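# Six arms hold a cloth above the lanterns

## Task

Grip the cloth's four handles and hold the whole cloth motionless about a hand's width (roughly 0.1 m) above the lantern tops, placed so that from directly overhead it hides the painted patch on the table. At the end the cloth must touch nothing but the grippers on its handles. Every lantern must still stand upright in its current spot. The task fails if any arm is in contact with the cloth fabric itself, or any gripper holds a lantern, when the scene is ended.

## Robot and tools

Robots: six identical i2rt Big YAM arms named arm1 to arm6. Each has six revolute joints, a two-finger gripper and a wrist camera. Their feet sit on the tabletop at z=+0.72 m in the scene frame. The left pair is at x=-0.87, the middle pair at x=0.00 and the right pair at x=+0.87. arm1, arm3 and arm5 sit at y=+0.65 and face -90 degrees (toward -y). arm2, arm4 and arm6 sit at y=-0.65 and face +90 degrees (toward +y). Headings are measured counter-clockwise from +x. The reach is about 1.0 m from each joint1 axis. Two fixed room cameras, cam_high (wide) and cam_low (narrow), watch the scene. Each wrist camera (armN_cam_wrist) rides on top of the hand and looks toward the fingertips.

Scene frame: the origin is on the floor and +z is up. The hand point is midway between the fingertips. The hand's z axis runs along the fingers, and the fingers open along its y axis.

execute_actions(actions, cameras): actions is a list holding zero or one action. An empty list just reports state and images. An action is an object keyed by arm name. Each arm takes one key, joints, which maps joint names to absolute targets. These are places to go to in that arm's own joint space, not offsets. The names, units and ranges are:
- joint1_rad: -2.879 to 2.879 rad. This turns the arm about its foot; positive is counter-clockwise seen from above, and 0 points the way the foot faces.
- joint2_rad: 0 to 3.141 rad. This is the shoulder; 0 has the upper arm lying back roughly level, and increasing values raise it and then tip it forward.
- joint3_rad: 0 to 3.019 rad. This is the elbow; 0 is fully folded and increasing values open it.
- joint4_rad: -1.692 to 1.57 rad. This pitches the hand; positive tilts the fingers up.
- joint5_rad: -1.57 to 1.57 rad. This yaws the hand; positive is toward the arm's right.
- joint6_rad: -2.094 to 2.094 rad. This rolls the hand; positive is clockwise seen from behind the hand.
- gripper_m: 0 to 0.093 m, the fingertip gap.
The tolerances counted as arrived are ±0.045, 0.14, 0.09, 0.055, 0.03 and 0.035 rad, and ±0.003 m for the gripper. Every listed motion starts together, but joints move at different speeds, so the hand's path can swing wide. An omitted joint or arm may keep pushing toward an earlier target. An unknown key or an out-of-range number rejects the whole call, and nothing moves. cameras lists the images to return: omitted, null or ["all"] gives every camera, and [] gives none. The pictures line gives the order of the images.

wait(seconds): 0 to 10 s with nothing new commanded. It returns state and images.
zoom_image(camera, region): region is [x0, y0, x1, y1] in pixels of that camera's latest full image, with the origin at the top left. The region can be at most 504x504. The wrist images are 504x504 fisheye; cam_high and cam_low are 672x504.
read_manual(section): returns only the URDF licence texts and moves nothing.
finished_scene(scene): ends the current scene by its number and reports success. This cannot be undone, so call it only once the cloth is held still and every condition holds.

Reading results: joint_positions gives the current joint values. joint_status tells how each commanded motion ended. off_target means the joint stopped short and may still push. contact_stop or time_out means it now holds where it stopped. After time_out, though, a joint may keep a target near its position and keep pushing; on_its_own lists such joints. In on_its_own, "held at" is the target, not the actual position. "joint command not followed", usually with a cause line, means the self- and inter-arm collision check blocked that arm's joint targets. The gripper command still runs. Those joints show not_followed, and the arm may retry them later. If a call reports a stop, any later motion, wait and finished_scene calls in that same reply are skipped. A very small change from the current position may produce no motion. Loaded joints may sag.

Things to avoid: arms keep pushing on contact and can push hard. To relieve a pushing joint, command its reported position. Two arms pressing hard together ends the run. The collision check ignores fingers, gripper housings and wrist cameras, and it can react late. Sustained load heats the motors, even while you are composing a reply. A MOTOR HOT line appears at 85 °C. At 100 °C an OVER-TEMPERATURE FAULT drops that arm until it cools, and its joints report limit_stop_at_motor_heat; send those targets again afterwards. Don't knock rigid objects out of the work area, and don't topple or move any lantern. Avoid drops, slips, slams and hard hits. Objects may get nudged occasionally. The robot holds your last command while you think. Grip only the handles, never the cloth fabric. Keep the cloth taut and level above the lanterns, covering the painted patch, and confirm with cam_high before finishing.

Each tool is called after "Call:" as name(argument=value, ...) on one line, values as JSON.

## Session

Call:
execute_actions(actions=[])

Scene clock: 0.00 s.
Motor temperatures (°C, as the motors report them): arm1=[22 21 23 22 23 20] | arm2=[20 21 22 21 23 23] | arm3=[21 22 27 19 23 19] | arm4=[20 21 25 21 21 23] | arm5=[19 23 28 20 22 20] | arm6=[23 22 26 22 21 20]
arm1.joint_positions: joint1_rad=+0.008 joint2_rad=+0.423 joint3_rad=+1.474 joint4_rad=-1.528 joint5_rad=+0.016 joint6_rad=-0.009 gripper_m=+0.094
arm1.joint_status: not commanded
arm1.hand: x=-0.8757 y=+0.5372 z=+1.3608 quat_wxyz=(-0.356, -0.611, -0.597, +0.378) (m; scene frame)
arm2.joint_positions: joint1_rad=-0.008 joint2_rad=+0.442 joint3_rad=+1.473 joint4_rad=-1.527 joint5_rad=+0.005 joint6_rad=+0.001 gripper_m=+0.094
arm2.joint_status: not commanded
arm2.hand: x=-0.8710 y=-0.5242 z=+1.3351 quat_wxyz=(-0.358, +0.613, -0.604, -0.362) (m; scene frame)
arm3.joint_positions: joint1_rad=+0.001 joint2_rad=+0.449 joint3_rad=+1.475 joint4_rad=-1.547 joint5_rad=-0.017 joint6_rad=+0.017 gripper_m=+0.095
arm3.joint_status: not commanded
arm3.hand: x=+0.0109 y=+0.5330 z=+1.3529 quat_wxyz=(-0.364, -0.606, -0.615, +0.349) (m; scene frame)
arm4.joint_positions: joint1_rad=+0.003 joint2_rad=+0.439 joint3_rad=+1.478 joint4_rad=-1.550 joint5_rad=-0.013 joint6_rad=+0.001 gripper_m=+0.095
arm4.joint_status: not commanded
arm4.hand: x=-0.0136 y=-0.5369 z=+1.3518 quat_wxyz=(-0.353, +0.624, -0.594, -0.365) (m; scene frame)
arm5.joint_positions: joint1_rad=-0.005 joint2_rad=+0.446 joint3_rad=+1.482 joint4_rad=-1.550 joint5_rad=+0.016 joint6_rad=-0.005 gripper_m=+0.095
arm5.joint_status: not commanded
arm5.hand: x=+0.8625 y=+0.5269 z=+1.3476 quat_wxyz=(-0.357, -0.607, -0.617, +0.350) (m; scene frame)
arm6.joint_positions: joint1_rad=-0.002 joint2_rad=+0.451 joint3_rad=+1.467 joint4_rad=-1.536 joint5_rad=-0.013 joint6_rad=+0.002 gripper_m=+0.094
arm6.joint_status: not commanded
arm6.hand: x=+0.8715 y=-0.5230 z=+1.2879 quat_wxyz=(-0.347, +0.613, -0.611, -0.360) (m; scene frame)
pictures: arm1_cam_wrist, arm2_cam_wrist, arm3_cam_wrist, arm4_cam_wrist, arm5_cam_wrist, arm6_cam_wrist, cam_high, cam_low
Images, in order (width x height): arm1_cam_wrist 504x504, arm2_cam_wrist 504x504, arm3_cam_wrist 504x504, arm4_cam_wrist 504x504, arm5_cam_wrist 504x504, arm6_cam_wrist 504x504, cam_high 672x504, cam_low 672x504.

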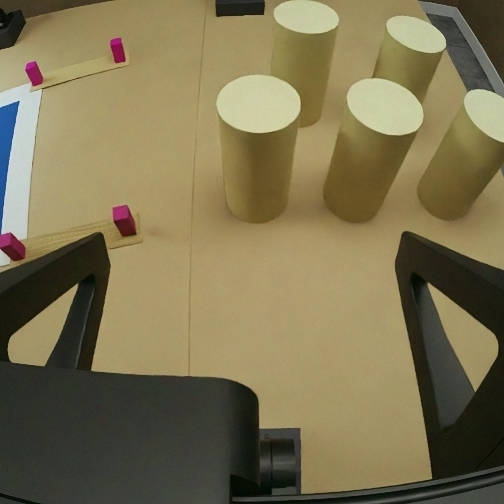

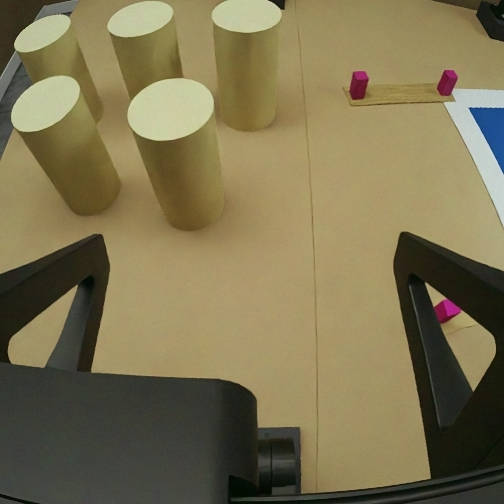

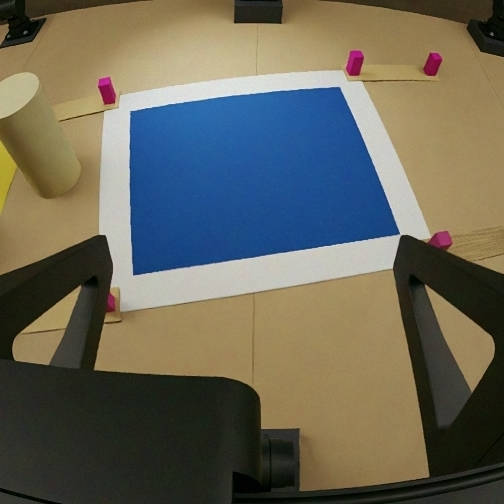

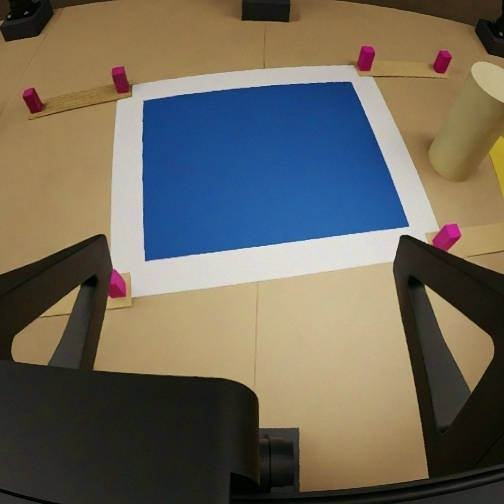

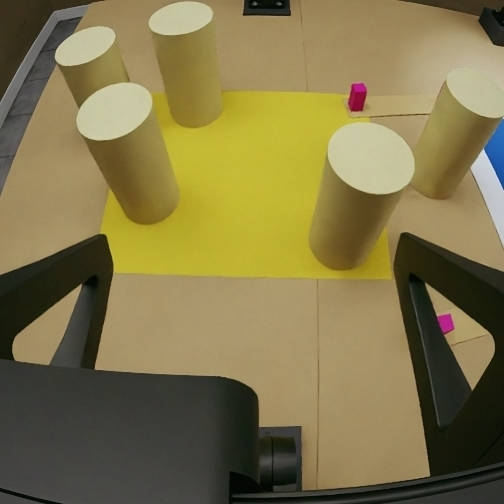

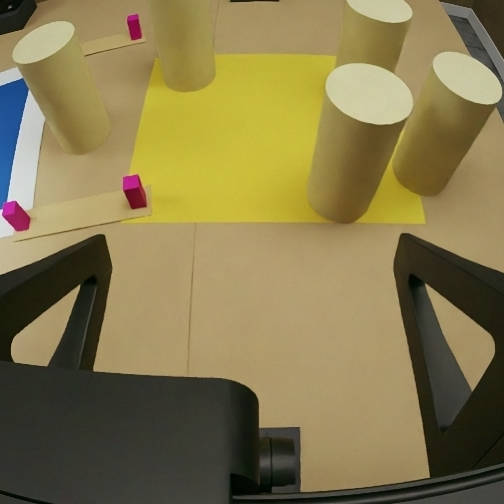

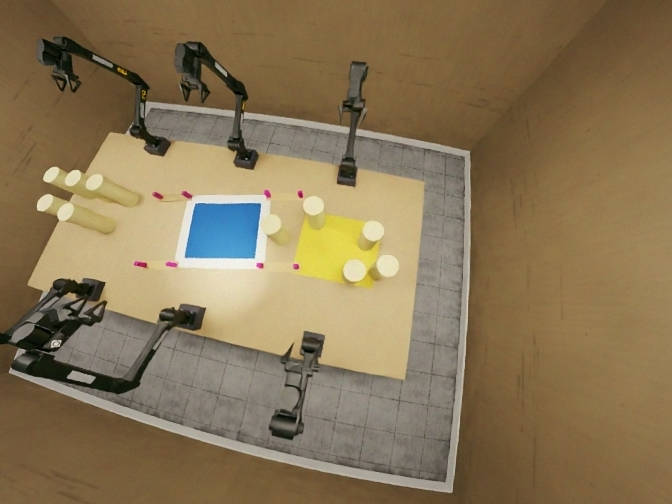

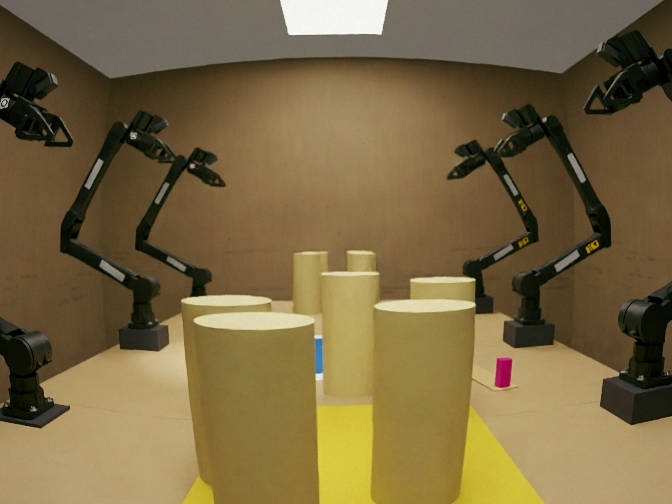

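Call:
execute_actions(actions=[{"arm3":{"joints":{"joint1_rad":-0.759,"joint6_rad":-0.96,"joint2_rad":1.921,"joint3_rad":1.46,"joint4_rad":-1.09}},"arm4":{"joints":{"joint1_rad":0.64,"joint6_rad":0.46,"joint2_rad":1.595,"joint3_rad":1.025,"joint4_rad":-0.985}},"arm5":{"joints":{"joint1_rad":-1.152,"joint6_rad":-1.35,"joint2_rad":1.3,"joint3_rad":1.94}},"arm6":{"joints":{"joint1_rad":0.819,"joint6_rad":0.64,"joint2_rad":1.3,"joint3_rad":2.0}}}], cameras=[])

Call:
execute_actions(actions=[{"arm5":{"joints":{"joint2_rad":2.16,"joint4_rad":-1.31}},"arm6":{"joints":{"joint2_rad":2.11,"joint4_rad":-1.41}}}], cameras=["arm3_cam_wrist","arm4_cam_wrist","arm5_cam_wrist","arm6_cam_wrist","cam_high"])

Scene clock: 26.00 s.
Motor temperatures (°C, as the motors report them): arm1=[22 21 25 22 23 20] | arm2=[20 21 24 21 23 23] | arm3=[21 22 29 19 23 19] | arm4=[20 22 28 21 21 23] | arm5=[20 23 30 21 22 20] | arm6=[23 22 28 22 21 20]
arm1.joint_positions: joint1_rad=+0.008 joint2_rad=+0.423 joint3_rad=+1.474 joint4_rad=-1.528 joint5_rad=+0.016 joint6_rad=-0.009 gripper_m=+0.094
arm1.joint_status: not commanded
arm1.hand: x=-0.8757 y=+0.5372 z=+1.3608 quat_wxyz=(-0.356, -0.611, -0.597, +0.378) (m; scene frame)
arm2.joint_positions: joint1_rad=-0.008 joint2_rad=+0.442 joint3_rad=+1.473 joint4_rad=-1.527 joint5_rad=+0.005 joint6_rad=+0.001 gripper_m=+0.094
arm2.joint_status: not commanded
arm2.hand: x=-0.8710 y=-0.5242 z=+1.3351 quat_wxyz=(-0.358, +0.613, -0.604, -0.362) (m; scene frame)
arm3.joint_positions: joint1_rad=-0.765 joint2_rad=+1.926 joint3_rad=+1.448 joint4_rad=-1.100 joint5_rad=-0.017 joint6_rad=-0.945 gripper_m=+0.095
arm3.joint_status: all done
arm3.hand: x=-0.3766 y=+0.2436 z=+0.8398 quat_wxyz=(-0.007, -0.636, -0.772, +0.004) (m; scene frame)
arm4.joint_positions: joint1_rad=+0.645 joint2_rad=+1.591 joint3_rad=+1.018 joint4_rad=-1.002 joint5_rad=-0.012 joint6_rad=+0.444 gripper_m=+0.095
arm4.joint_status: all done
arm4.hand: x=-0.2634 y=-0.3259 z=+0.8424 quat_wxyz=(+0.000, +0.784, -0.620, +0.005) (m; scene frame)
arm5.joint_positions: joint1_rad=-1.153 joint2_rad=+1.299 joint3_rad=+1.915 joint4_rad=-1.550 joint5_rad=+0.016 joint6_rad=-1.335 gripper_m=+0.095
arm5.joint_status: all done
arm5.hand: x=+0.4621 y=+0.4548 z=+1.3150 quat_wxyz=(+0.138, -0.599, -0.741, +0.272) (m; scene frame)
arm6.joint_positions: joint1_rad=+0.819 joint2_rad=+1.305 joint3_rad=+1.962 joint4_rad=-1.536 joint5_rad=-0.012 joint6_rad=+0.630 gripper_m=+0.094
arm6.joint_status: all done
arm6.hand: x=+0.5446 y=-0.3454 z=+1.2878 quat_wxyz=(-0.011, +0.726, -0.597, -0.340) (m; scene frame)
pictures: none
No camera images: the call's "cameras" was empty. Leave "cameras" out to get every camera's image.

Scene clock: 27.57 s.
Motor temperatures (°C, as the motors report them): arm1=[22 21 25 22 23 20] | arm2=[20 21 24 21 23 23] | arm3=[21 22 29 19 23 19] | arm4=[20 22 28 21 21 23] | arm5=[20 23 30 21 22 20] | arm6=[23 22 28 22 21 20]
arm1.joint_positions: joint1_rad=+0.008 joint2_rad=+0.423 joint3_rad=+1.474 joint4_rad=-1.528 joint5_rad=+0.016 joint6_rad=-0.009 gripper_m=+0.094
arm1.joint_status: not commanded
arm1.hand: x=-0.8757 y=+0.5372 z=+1.3608 quat_wxyz=(-0.356, -0.611, -0.597, +0.378) (m; scene frame)
arm2.joint_positions: joint1_rad=-0.008 joint2_rad=+0.442 joint3_rad=+1.473 joint4_rad=-1.527 joint5_rad=+0.005 joint6_rad=+0.001 gripper_m=+0.094
arm2.joint_status: not commanded
arm2.hand: x=-0.8710 y=-0.5242 z=+1.3351 quat_wxyz=(-0.358, +0.613, -0.604, -0.362) (m; scene frame)
arm3.joint_positions: joint1_rad=-0.765 joint2_rad=+1.926 joint3_rad=+1.448 joint4_rad=-1.100 joint5_rad=-0.017 joint6_rad=-0.945 gripper_m=+0.095
arm3.joint_status: not commanded
arm3.hand: x=-0.3766 y=+0.2436 z=+0.8398 quat_wxyz=(-0.007, -0.636, -0.772, +0.004) (m; scene frame)
arm4.joint_positions: joint1_rad=+0.645 joint2_rad=+1.591 joint3_rad=+1.018 joint4_rad=-1.002 joint5_rad=-0.012 joint6_rad=+0.444 gripper_m=+0.095
arm4.joint_status: not commanded
arm4.hand: x=-0.2634 y=-0.3259 z=+0.8424 quat_wxyz=(+0.000, +0.784, -0.620, +0.005) (m; scene frame)
arm5.joint_positions: joint1_rad=-1.153 joint2_rad=+2.178 joint3_rad=+1.917 joint4_rad=-1.319 joint5_rad=+0.016 joint6_rad=-1.337 gripper_m=+0.095
arm5.joint_status: all done
arm5.hand: x=+0.2735 y=+0.3643 z=+0.8338 quat_wxyz=(+0.003, -0.626, -0.780, -0.015) (m; scene frame)
arm6.joint_positions: joint1_rad=+0.819 joint2_rad=+2.141 joint3_rad=+1.977 joint4_rad=-1.417 joint5_rad=-0.012 joint6_rad=+0.631 gripper_m=+0.094
arm6.joint_status: all done
arm6.hand: x=+0.3875 y=-0.2034 z=+0.8347 quat_wxyz=(+0.009, +0.772, -0.636, +0.003) (m; scene frame)
pictures: arm3_cam_wrist, arm4_cam_wrist, arm5_cam_wrist, arm6_cam_wrist, cam_high
Images, in order (width x height): arm3_cam_wrist 504x504, arm4_cam_wrist 504x504, arm5_cam_wrist 504x504, arm6_cam_wrist 504x504, cam_high 672x504.

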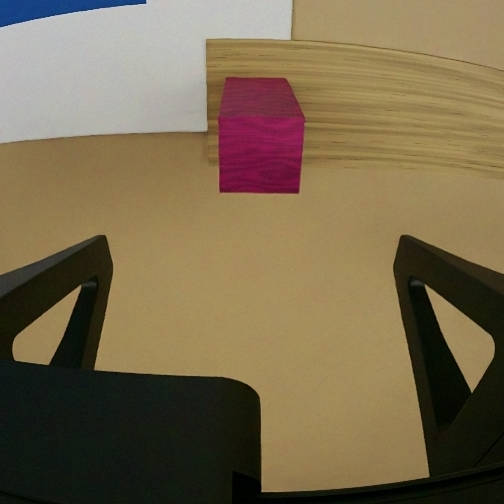

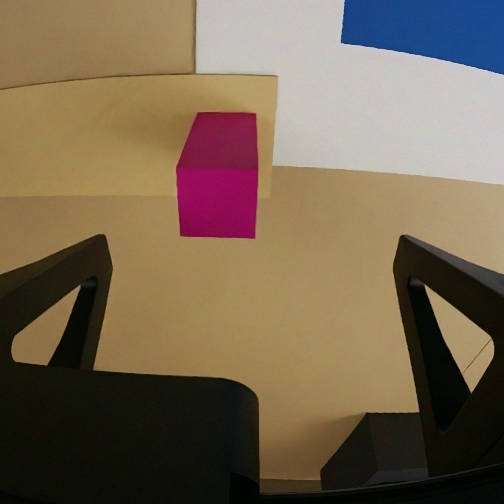

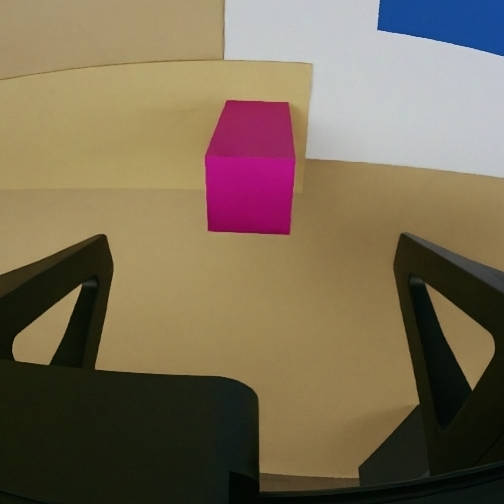

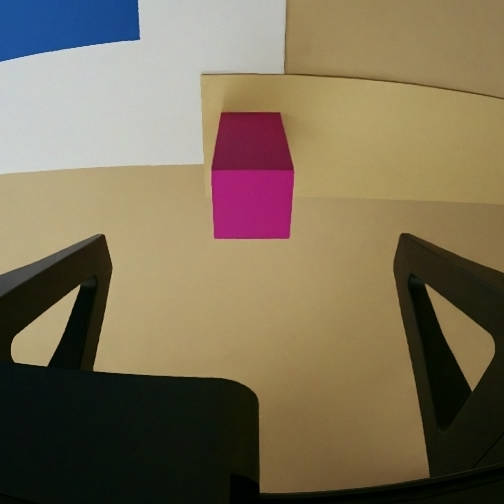

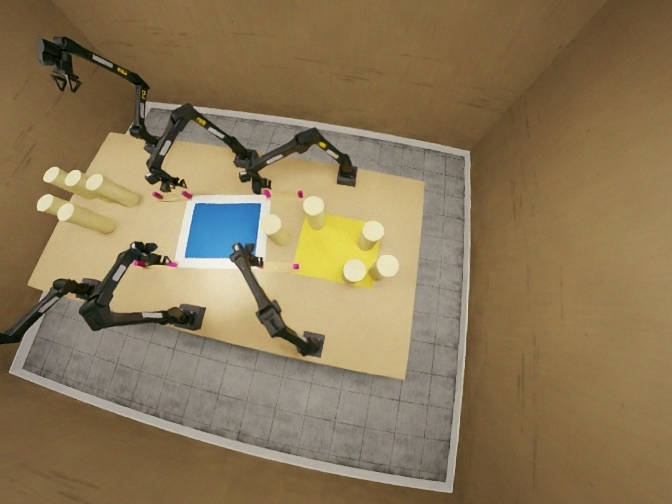

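Call:
execute_actions(actions=[{"arm3":{"joints":{"joint1_rad":-0.745,"joint2_rad":2.029,"joint3_rad":1.422,"joint4_rad":-0.95}},"arm4":{"joints":{"joint1_rad":0.685,"joint6_rad":0.49,"joint2_rad":1.712,"joint3_rad":0.932,"joint4_rad":-0.78}},"arm5":{"joints":{"joint1_rad":-1.16,"joint2_rad":2.25,"joint3_rad":1.854,"joint4_rad":-1.168}},"arm6":{"joints":{"joint1_rad":0.835,"joint2_rad":2.165,"joint3_rad":1.83,"joint4_rad":-1.228}}}], cameras=["arm3_cam_wrist","arm4_cam_wrist","arm5_cam_wrist","arm6_cam_wrist"])

Scene clock: 45.87 s.
Motor temperatures (°C, as the motors report them): arm1=[22 21 26 22 23 20] | arm2=[20 21 24 21 23 23] | arm3=[21 23 30 19 23 19] | arm4=[20 22 28 21 21 23] | arm5=[19 26 31 20 22 20] | arm6=[23 24 30 22 21 20]
arm1.joint_positions: joint1_rad=+0.008 joint2_rad=+0.423 joint3_rad=+1.474 joint4_rad=-1.528 joint5_rad=+0.016 joint6_rad=-0.009 gripper_m=+0.094
arm1.joint_status: not commanded
arm1.hand: x=-0.8757 y=+0.5372 z=+1.3608 quat_wxyz=(-0.356, -0.611, -0.597, +0.378) (m; scene frame)
arm2.joint_positions: joint1_rad=-0.008 joint2_rad=+0.442 joint3_rad=+1.473 joint4_rad=-1.527 joint5_rad=+0.005 joint6_rad=+0.001 gripper_m=+0.094
arm2.joint_status: not commanded
arm2.hand: x=-0.8710 y=-0.5242 z=+1.3351 quat_wxyz=(-0.358, +0.613, -0.604, -0.362) (m; scene frame)
arm3.joint_positions: joint1_rad=-0.760 joint2_rad=+2.039 joint3_rad=+1.415 joint4_rad=-0.966 joint5_rad=-0.017 joint6_rad=-0.945 gripper_m=+0.095
arm3.joint_status: all done
arm3.hand: x=-0.3779 y=+0.2385 z=+0.7682 quat_wxyz=(-0.007, -0.634, -0.773, -0.003) (m; scene frame)
arm4.joint_positions: joint1_rad=+0.685 joint2_rad=+1.718 joint3_rad=+0.923 joint4_rad=-0.797 joint5_rad=-0.012 joint6_rad=+0.474 gripper_m=+0.095
arm4.joint_status: all done
arm4.hand: x=-0.2682 y=-0.3441 z=+0.7641 quat_wxyz=(+0.002, +0.787, -0.616, +0.013) (m; scene frame)
arm5.joint_positions: joint1_rad=-1.153 joint2_rad=+2.239 joint3_rad=+1.851 joint4_rad=-1.181 joint5_rad=+0.016 joint6_rad=-1.337 gripper_m=+0.095
arm5.joint_status: all done
arm5.hand: x=+0.2715 y=+0.3635 z=+0.7705 quat_wxyz=(+0.005, -0.626, -0.780, -0.010) (m; scene frame)
arm6.joint_positions: joint1_rad=+0.825 joint2_rad=+2.163 joint3_rad=+1.829 joint4_rad=-1.241 joint5_rad=-0.012 joint6_rad=+0.631 gripper_m=+0.094
arm6.joint_status: all done
arm6.hand: x=+0.3908 y=-0.2121 z=+0.7662 quat_wxyz=(+0.009, +0.773, -0.634, +0.000) (m; scene frame)
pictures: arm3_cam_wrist, arm4_cam_wrist, arm5_cam_wrist, arm6_cam_wrist
Images, in order (width x height): arm3_cam_wrist 504x504, arm4_cam_wrist 504x504, arm5_cam_wrist 504x504, arm6_cam_wrist 504x504.

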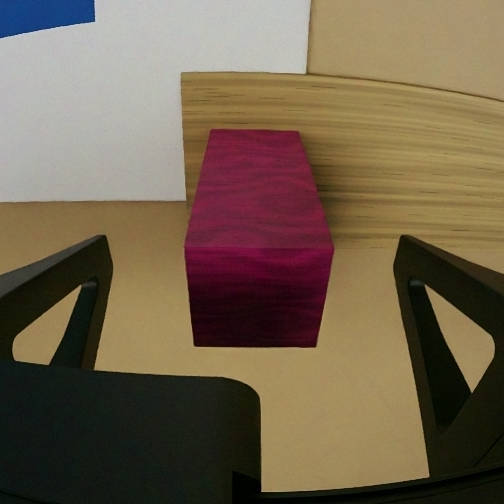

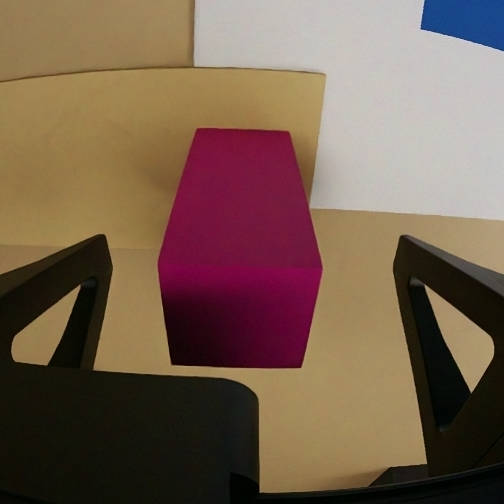

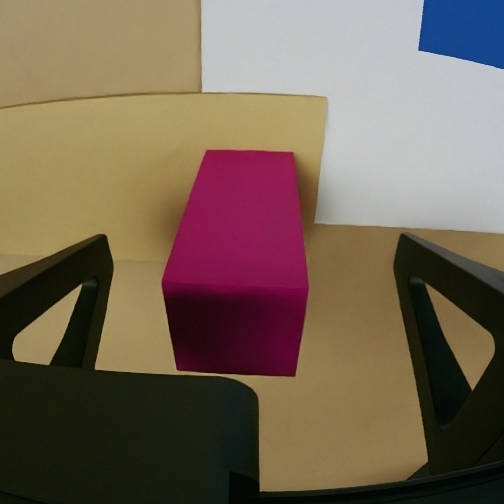

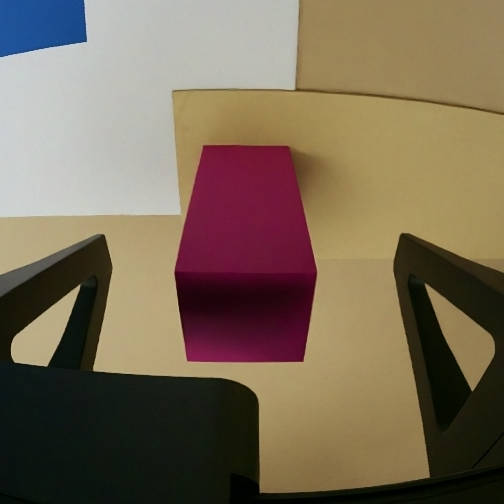

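Call:
execute_actions(actions=[{"arm3":{"joints":{"gripper_m":0}},"arm4":{"joints":{"gripper_m":0}},"arm5":{"joints":{"gripper_m":0}},"arm6":{"joints":{"gripper_m":0}}}], cameras=[])

Call:
execute_actions(actions=[{"arm3":{"joints":{"joint2_rad":1.837,"joint3_rad":1.65,"joint4_rad":-1.37}},"arm4":{"joints":{"joint2_rad":1.449,"joint3_rad":1.19,"joint4_rad":-1.3}},"arm5":{"joints":{"joint2_rad":2.077,"joint3_rad":2.07,"joint4_rad":-1.475}},"arm6":{"joints":{"joint2_rad":2.025,"joint3_rad":2.13,"joint4_rad":-1.58}}}], cameras=[])

Call:
execute_actions(actions=[{"arm3":{"joints":{"joint1_rad":-0.772,"joint6_rad":-0.86,"joint2_rad":1.442,"joint3_rad":1.555,"joint4_rad":-1.4}},"arm4":{"joints":{"joint1_rad":0.625,"joint6_rad":0.53,"joint2_rad":1.357,"joint3_rad":1.5,"joint4_rad":-1.425}},"arm5":{"joints":{"joint1_rad":-1.1,"joint6_rad":-1.17,"joint2_rad":1.733,"joint3_rad":1.915,"joint4_rad":-1.36}},"arm6":{"joints":{"joint1_rad":0.849,"joint6_rad":0.76,"joint2_rad":1.8,"joint3_rad":2.15,"joint4_rad":-1.46}}}], cameras=["cam_high","cam_low"])

Call:
execute_actions(actions=[{"arm3":{"joints":{"joint1_rad":-0.71,"joint6_rad":-0.69,"joint2_rad":1.22,"joint3_rad":1.585,"joint4_rad":-1.54}},"arm4":{"joints":{"joint1_rad":0.565,"joint6_rad":0.56,"joint2_rad":1.34,"joint3_rad":1.72,"joint4_rad":-1.55}},"arm5":{"joints":{"joint1_rad":-0.998,"joint6_rad":-0.96,"joint2_rad":1.6,"joint3_rad":2.03,"joint4_rad":-1.585}},"arm6":{"joints":{"joint1_rad":0.869,"joint6_rad":0.85,"joint2_rad":1.72,"joint3_rad":2.32,"joint4_rad":-1.645}}}], cameras=["cam_high","cam_low"])

Scene clock: 81.13 s.
Motor temperatures (°C, as the motors report them): arm1=[22 21 26 22 23 20] | arm2=[20 21 25 21 23 23] | arm3=[21 24 29 19 23 19] | arm4=[20 23 28 21 21 23] | arm5=[20 27 31 20 22 20] | arm6=[23 25 29 22 21 20]
arm1.joint_positions: joint1_rad=+0.008 joint2_rad=+0.423 joint3_rad=+1.474 joint4_rad=-1.528 joint5_rad=+0.016 joint6_rad=-0.009 gripper_m=+0.094
arm1.joint_status: not commanded
arm1.hand: x=-0.8757 y=+0.5372 z=+1.3608 quat_wxyz=(-0.356, -0.611, -0.597, +0.378) (m; scene frame)
arm2.joint_positions: joint1_rad=-0.008 joint2_rad=+0.442 joint3_rad=+1.473 joint4_rad=-1.527 joint5_rad=+0.005 joint6_rad=+0.001 gripper_m=+0.094
arm2.joint_status: not commanded
arm2.hand: x=-0.8710 y=-0.5242 z=+1.3351 quat_wxyz=(-0.358, +0.613, -0.604, -0.362) (m; scene frame)
arm3.joint_positions: joint1_rad=-0.760 joint2_rad=+2.039 joint3_rad=+1.415 joint4_rad=-0.965 joint5_rad=-0.018 joint6_rad=-0.946 gripper_m=+0.029
arm3.joint_status: gripper_m off_target (ended at +0.029, target +0.000)
arm3.hand: x=-0.3780 y=+0.2382 z=+0.7682 quat_wxyz=(-0.007, -0.633, -0.774, -0.002) (m; scene frame)
arm4.joint_positions: joint1_rad=+0.685 joint2_rad=+1.718 joint3_rad=+0.923 joint4_rad=-0.795 joint5_rad=-0.018 joint6_rad=+0.476 gripper_m=+0.029
arm4.joint_status: gripper_m off_target (ended at +0.029, target +0.000)
arm4.hand: x=-0.2693 y=-0.3443 z=+0.7643 quat_wxyz=(+0.004, +0.787, -0.617, +0.011) (m; scene frame)
arm5.joint_positions: joint1_rad=-1.153 joint2_rad=+2.239 joint3_rad=+1.851 joint4_rad=-1.181 joint5_rad=+0.017 joint6_rad=-1.339 gripper_m=+0.029
arm5.joint_status: gripper_m off_target (ended at +0.029, target +0.000)
arm5.hand: x=+0.2713 y=+0.3635 z=+0.7705 quat_wxyz=(+0.006, -0.625, -0.780, -0.010) (m; scene frame)
arm6.joint_positions: joint1_rad=+0.825 joint2_rad=+2.163 joint3_rad=+1.829 joint4_rad=-1.239 joint5_rad=-0.013 joint6_rad=+0.632 gripper_m=+0.029
arm6.joint_status: gripper_m off_target (ended at +0.029, target +0.000)
arm6.hand: x=+0.3903 y=-0.2119 z=+0.7662 quat_wxyz=(+0.010, +0.773, -0.634, -0.001) (m; scene frame)
pictures: none
No camera images: the call's "cameras" was empty. Leave "cameras" out to get every camera's image.

Scene clock: 82.47 s.
Motor temperatures (°C, as the motors report them): arm1=[22 21 26 22 23 20] | arm2=[20 21 25 21 23 23] | arm3=[21 24 30 19 23 19] | arm4=[20 23 28 21 21 23] | arm5=[20 27 31 20 22 20] | arm6=[23 25 29 22 21 20]
arm1.joint_positions: joint1_rad=+0.008 joint2_rad=+0.423 joint3_rad=+1.474 joint4_rad=-1.528 joint5_rad=+0.016 joint6_rad=-0.009 gripper_m=+0.094
arm1.joint_status: not commanded
arm1.hand: x=-0.8757 y=+0.5372 z=+1.3608 quat_wxyz=(-0.356, -0.611, -0.597, +0.378) (m; scene frame)
arm2.joint_positions: joint1_rad=-0.008 joint2_rad=+0.442 joint3_rad=+1.473 joint4_rad=-1.527 joint5_rad=+0.005 joint6_rad=+0.001 gripper_m=+0.094
arm2.joint_status: not commanded
arm2.hand: x=-0.8710 y=-0.5242 z=+1.3351 quat_wxyz=(-0.358, +0.613, -0.604, -0.362) (m; scene frame)
arm3.joint_positions: joint1_rad=-0.745 joint2_rad=+1.847 joint3_rad=+1.620 joint4_rad=-1.360 joint5_rad=-0.025 joint6_rad=-0.947 gripper_m=+0.029
arm3.joint_status: all done
arm3.hand: x=-0.3691 y=+0.2331 z=+0.9442 quat_wxyz=(-0.011, -0.627, -0.779, +0.000) (m; scene frame)
arm4.joint_positions: joint1_rad=+0.681 joint2_rad=+1.448 joint3_rad=+1.173 joint4_rad=-1.286 joint5_rad=-0.002 joint6_rad=+0.479 gripper_m=+0.029
arm4.joint_status: all done
arm4.hand: x=-0.2722 y=-0.3382 z=+0.9527 quat_wxyz=(-0.006, +0.785, -0.620, -0.001) (m; scene frame)
arm5.joint_positions: joint1_rad=-1.153 joint2_rad=+2.063 joint3_rad=+2.046 joint4_rad=-1.455 joint5_rad=+0.014 joint6_rad=-1.339 gripper_m=+0.029
arm5.joint_status: all done
arm5.hand: x=+0.2664 y=+0.3601 z=+0.9562 quat_wxyz=(+0.025, -0.625, -0.780, +0.034) (m; scene frame)
arm6.joint_positions: joint1_rad=+0.832 joint2_rad=+2.023 joint3_rad=+2.093 joint4_rad=-1.558 joint5_rad=-0.018 joint6_rad=+0.632 gripper_m=+0.029
arm6.joint_status: all done
arm6.hand: x=+0.3876 y=-0.2157 z=+0.9539 quat_wxyz=(+0.010, +0.775, -0.631, -0.043) (m; scene frame)
pictures: none
No camera images: the call's "cameras" was empty. Leave "cameras" out to get every camera's image.

Scene clock: 84.03 s.
Motor temperatures (°C, as the motors report them): arm1=[22 21 26 22 23 20] | arm2=[20 21 25 21 23 23] | arm3=[21 24 30 19 23 19] | arm4=[20 23 29 21 21 23] | arm5=[20 27 31 20 22 20] | arm6=[23 25 30 22 21 20]
arm1.joint_positions: joint1_rad=+0.008 joint2_rad=+0.423 joint3_rad=+1.474 joint4_rad=-1.528 joint5_rad=+0.016 joint6_rad=-0.009 gripper_m=+0.094
arm1.joint_status: not commanded
arm1.hand: x=-0.8757 y=+0.5372 z=+1.3608 quat_wxyz=(-0.356, -0.611, -0.597, +0.378) (m; scene frame)
arm2.joint_positions: joint1_rad=-0.008 joint2_rad=+0.442 joint3_rad=+1.473 joint4_rad=-1.527 joint5_rad=+0.005 joint6_rad=+0.001 gripper_m=+0.094
arm2.joint_status: not commanded
arm2.hand: x=-0.8710 y=-0.5242 z=+1.3351 quat_wxyz=(-0.358, +0.613, -0.604, -0.362) (m; scene frame)
arm3.joint_positions: joint1_rad=-0.748 joint2_rad=+1.457 joint3_rad=+1.527 joint4_rad=-1.392 joint5_rad=-0.026 joint6_rad=-0.875 gripper_m=+0.029
arm3.joint_status: all done
arm3.hand: x=-0.3207 y=+0.2880 z=+1.1014 quat_wxyz=(-0.009, -0.649, -0.749, +0.131) (m; scene frame)
arm4.joint_positions: joint1_rad=+0.615 joint2_rad=+1.349 joint3_rad=+1.463 joint4_rad=-1.413 joint5_rad=-0.004 joint6_rad=+0.514 gripper_m=+0.029
arm4.joint_status: all done
arm4.hand: x=-0.2763 y=-0.2924 z=+1.1091 quat_wxyz=(-0.032, +0.747, -0.652, -0.130) (m; scene frame)
arm5.joint_positions: joint1_rad=-1.094 joint2_rad=+1.729 joint3_rad=+1.897 joint4_rad=-1.367 joint5_rad=+0.016 joint6_rad=-1.187 gripper_m=+0.029
arm5.joint_status: all done
arm5.hand: x=+0.3279 y=+0.3497 z=+1.1041 quat_wxyz=(+0.066, -0.652, -0.738, +0.164) (m; scene frame)
arm6.joint_positions: joint1_rad=+0.842 joint2_rad=+1.802 joint3_rad=+2.106 joint4_rad=-1.467 joint5_rad=-0.018 joint6_rad=+0.753 gripper_m=+0.029
arm6.joint_status: all done
arm6.hand: x=+0.3941 y=-0.2288 z=+1.1030 quat_wxyz=(+0.015, +0.724, -0.659, -0.204) (m; scene frame)
pictures: cam_high, cam_low
Images, in order (width x height): cam_high 672x504, cam_low 672x504.

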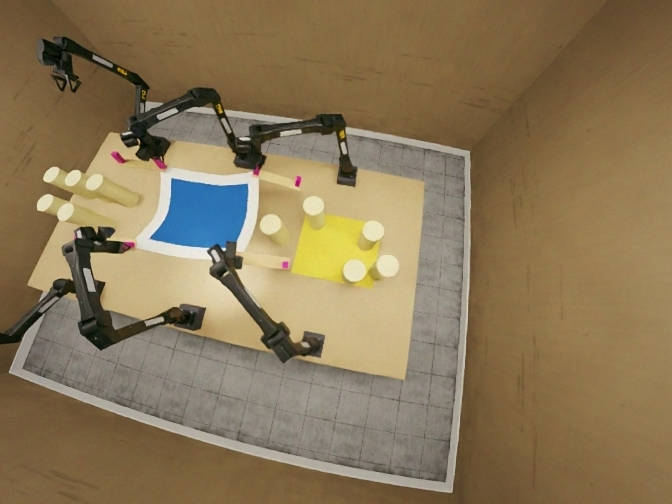

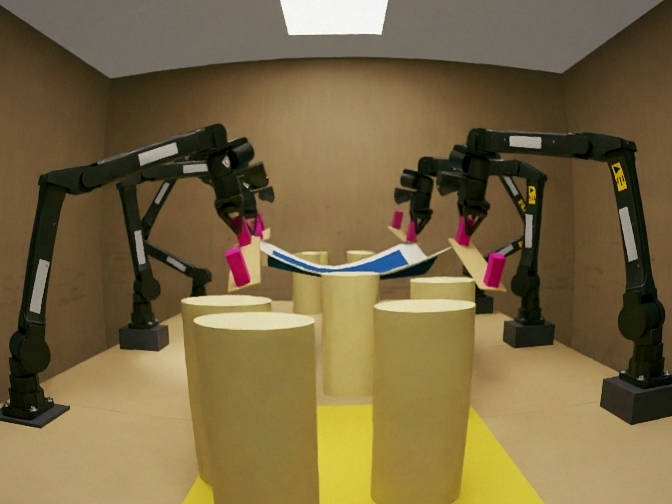

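Scene clock: 85.30 s.
Motor temperatures (°C, as the motors report them): arm1=[22 21 26 22 23 20] | arm2=[20 21 25 21 23 23] | arm3=[21 24 30 19 23 19] | arm4=[20 23 29 21 21 23] | arm5=[20 27 32 20 22 20] | arm6=[23 25 30 22 21 20]
arm1.joint_positions: joint1_rad=+0.008 joint2_rad=+0.423 joint3_rad=+1.474 joint4_rad=-1.528 joint5_rad=+0.016 joint6_rad=-0.009 gripper_m=+0.094
arm1.joint_status: not commanded
arm1.hand: x=-0.8757 y=+0.5372 z=+1.3608 quat_wxyz=(-0.356, -0.611, -0.597, +0.378) (m; scene frame)
arm2.joint_positions: joint1_rad=-0.008 joint2_rad=+0.442 joint3_rad=+1.473 joint4_rad=-1.527 joint5_rad=+0.005 joint6_rad=+0.001 gripper_m=+0.094
arm2.joint_status: not commanded
arm2.hand: x=-0.8710 y=-0.5242 z=+1.3351 quat_wxyz=(-0.358, +0.613, -0.604, -0.362) (m; scene frame)
arm3.joint_positions: joint1_rad=-0.706 joint2_rad=+1.230 joint3_rad=+1.540 joint4_rad=-1.532 joint5_rad=-0.028 joint6_rad=-0.705 gripper_m=+0.029
arm3.joint_status: all done
arm3.hand: x=-0.2521 y=+0.3371 z=+1.1927 quat_wxyz=(-0.027, -0.689, -0.702, +0.178) (m; scene frame)
arm4.joint_positions: joint1_rad=+0.557 joint2_rad=+1.340 joint3_rad=+1.676 joint4_rad=-1.537 joint5_rad=-0.004 joint6_rad=+0.543 gripper_m=+0.029
arm4.joint_status: all done
arm4.hand: x=-0.2561 y=-0.2773 z=+1.1992 quat_wxyz=(-0.045, +0.712, -0.678, -0.176) (m; scene frame)
arm5.joint_positions: joint1_rad=-0.987 joint2_rad=+1.595 joint3_rad=+1.988 joint4_rad=-1.565 joint5_rad=+0.017 joint6_rad=-0.978 gripper_m=+0.029
arm5.joint_status: all done
arm5.hand: x=+0.4163 y=+0.3323 z=+1.2042 quat_wxyz=(+0.042, -0.687, -0.701, +0.186) (m; scene frame)
arm6.joint_positions: joint1_rad=+0.864 joint2_rad=+1.737 joint3_rad=+2.262 joint4_rad=-1.629 joint5_rad=-0.018 joint6_rad=+0.844 gripper_m=+0.029
arm6.joint_status: all done
arm6.hand: x=+0.4189 y=-0.2676 z=+1.1954 quat_wxyz=(+0.028, +0.697, -0.678, -0.232) (m; scene frame)
pictures: cam_high, cam_low
Images, in order (width x height): cam_high 672x504, cam_low 672x504.

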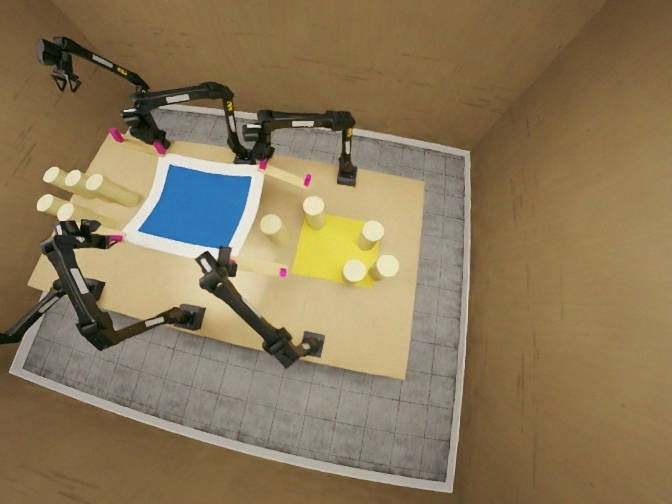

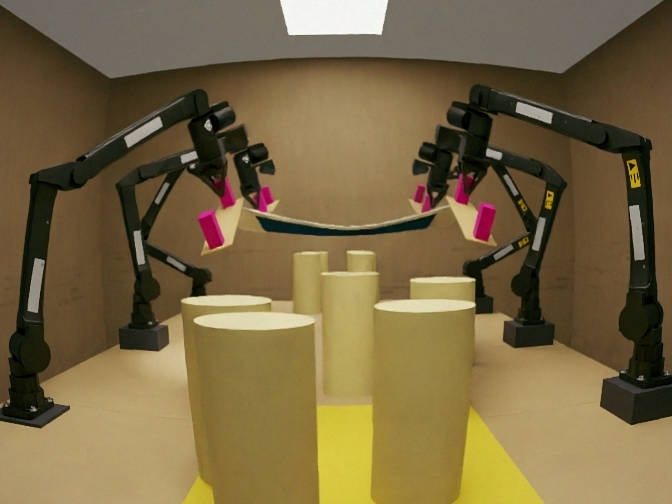

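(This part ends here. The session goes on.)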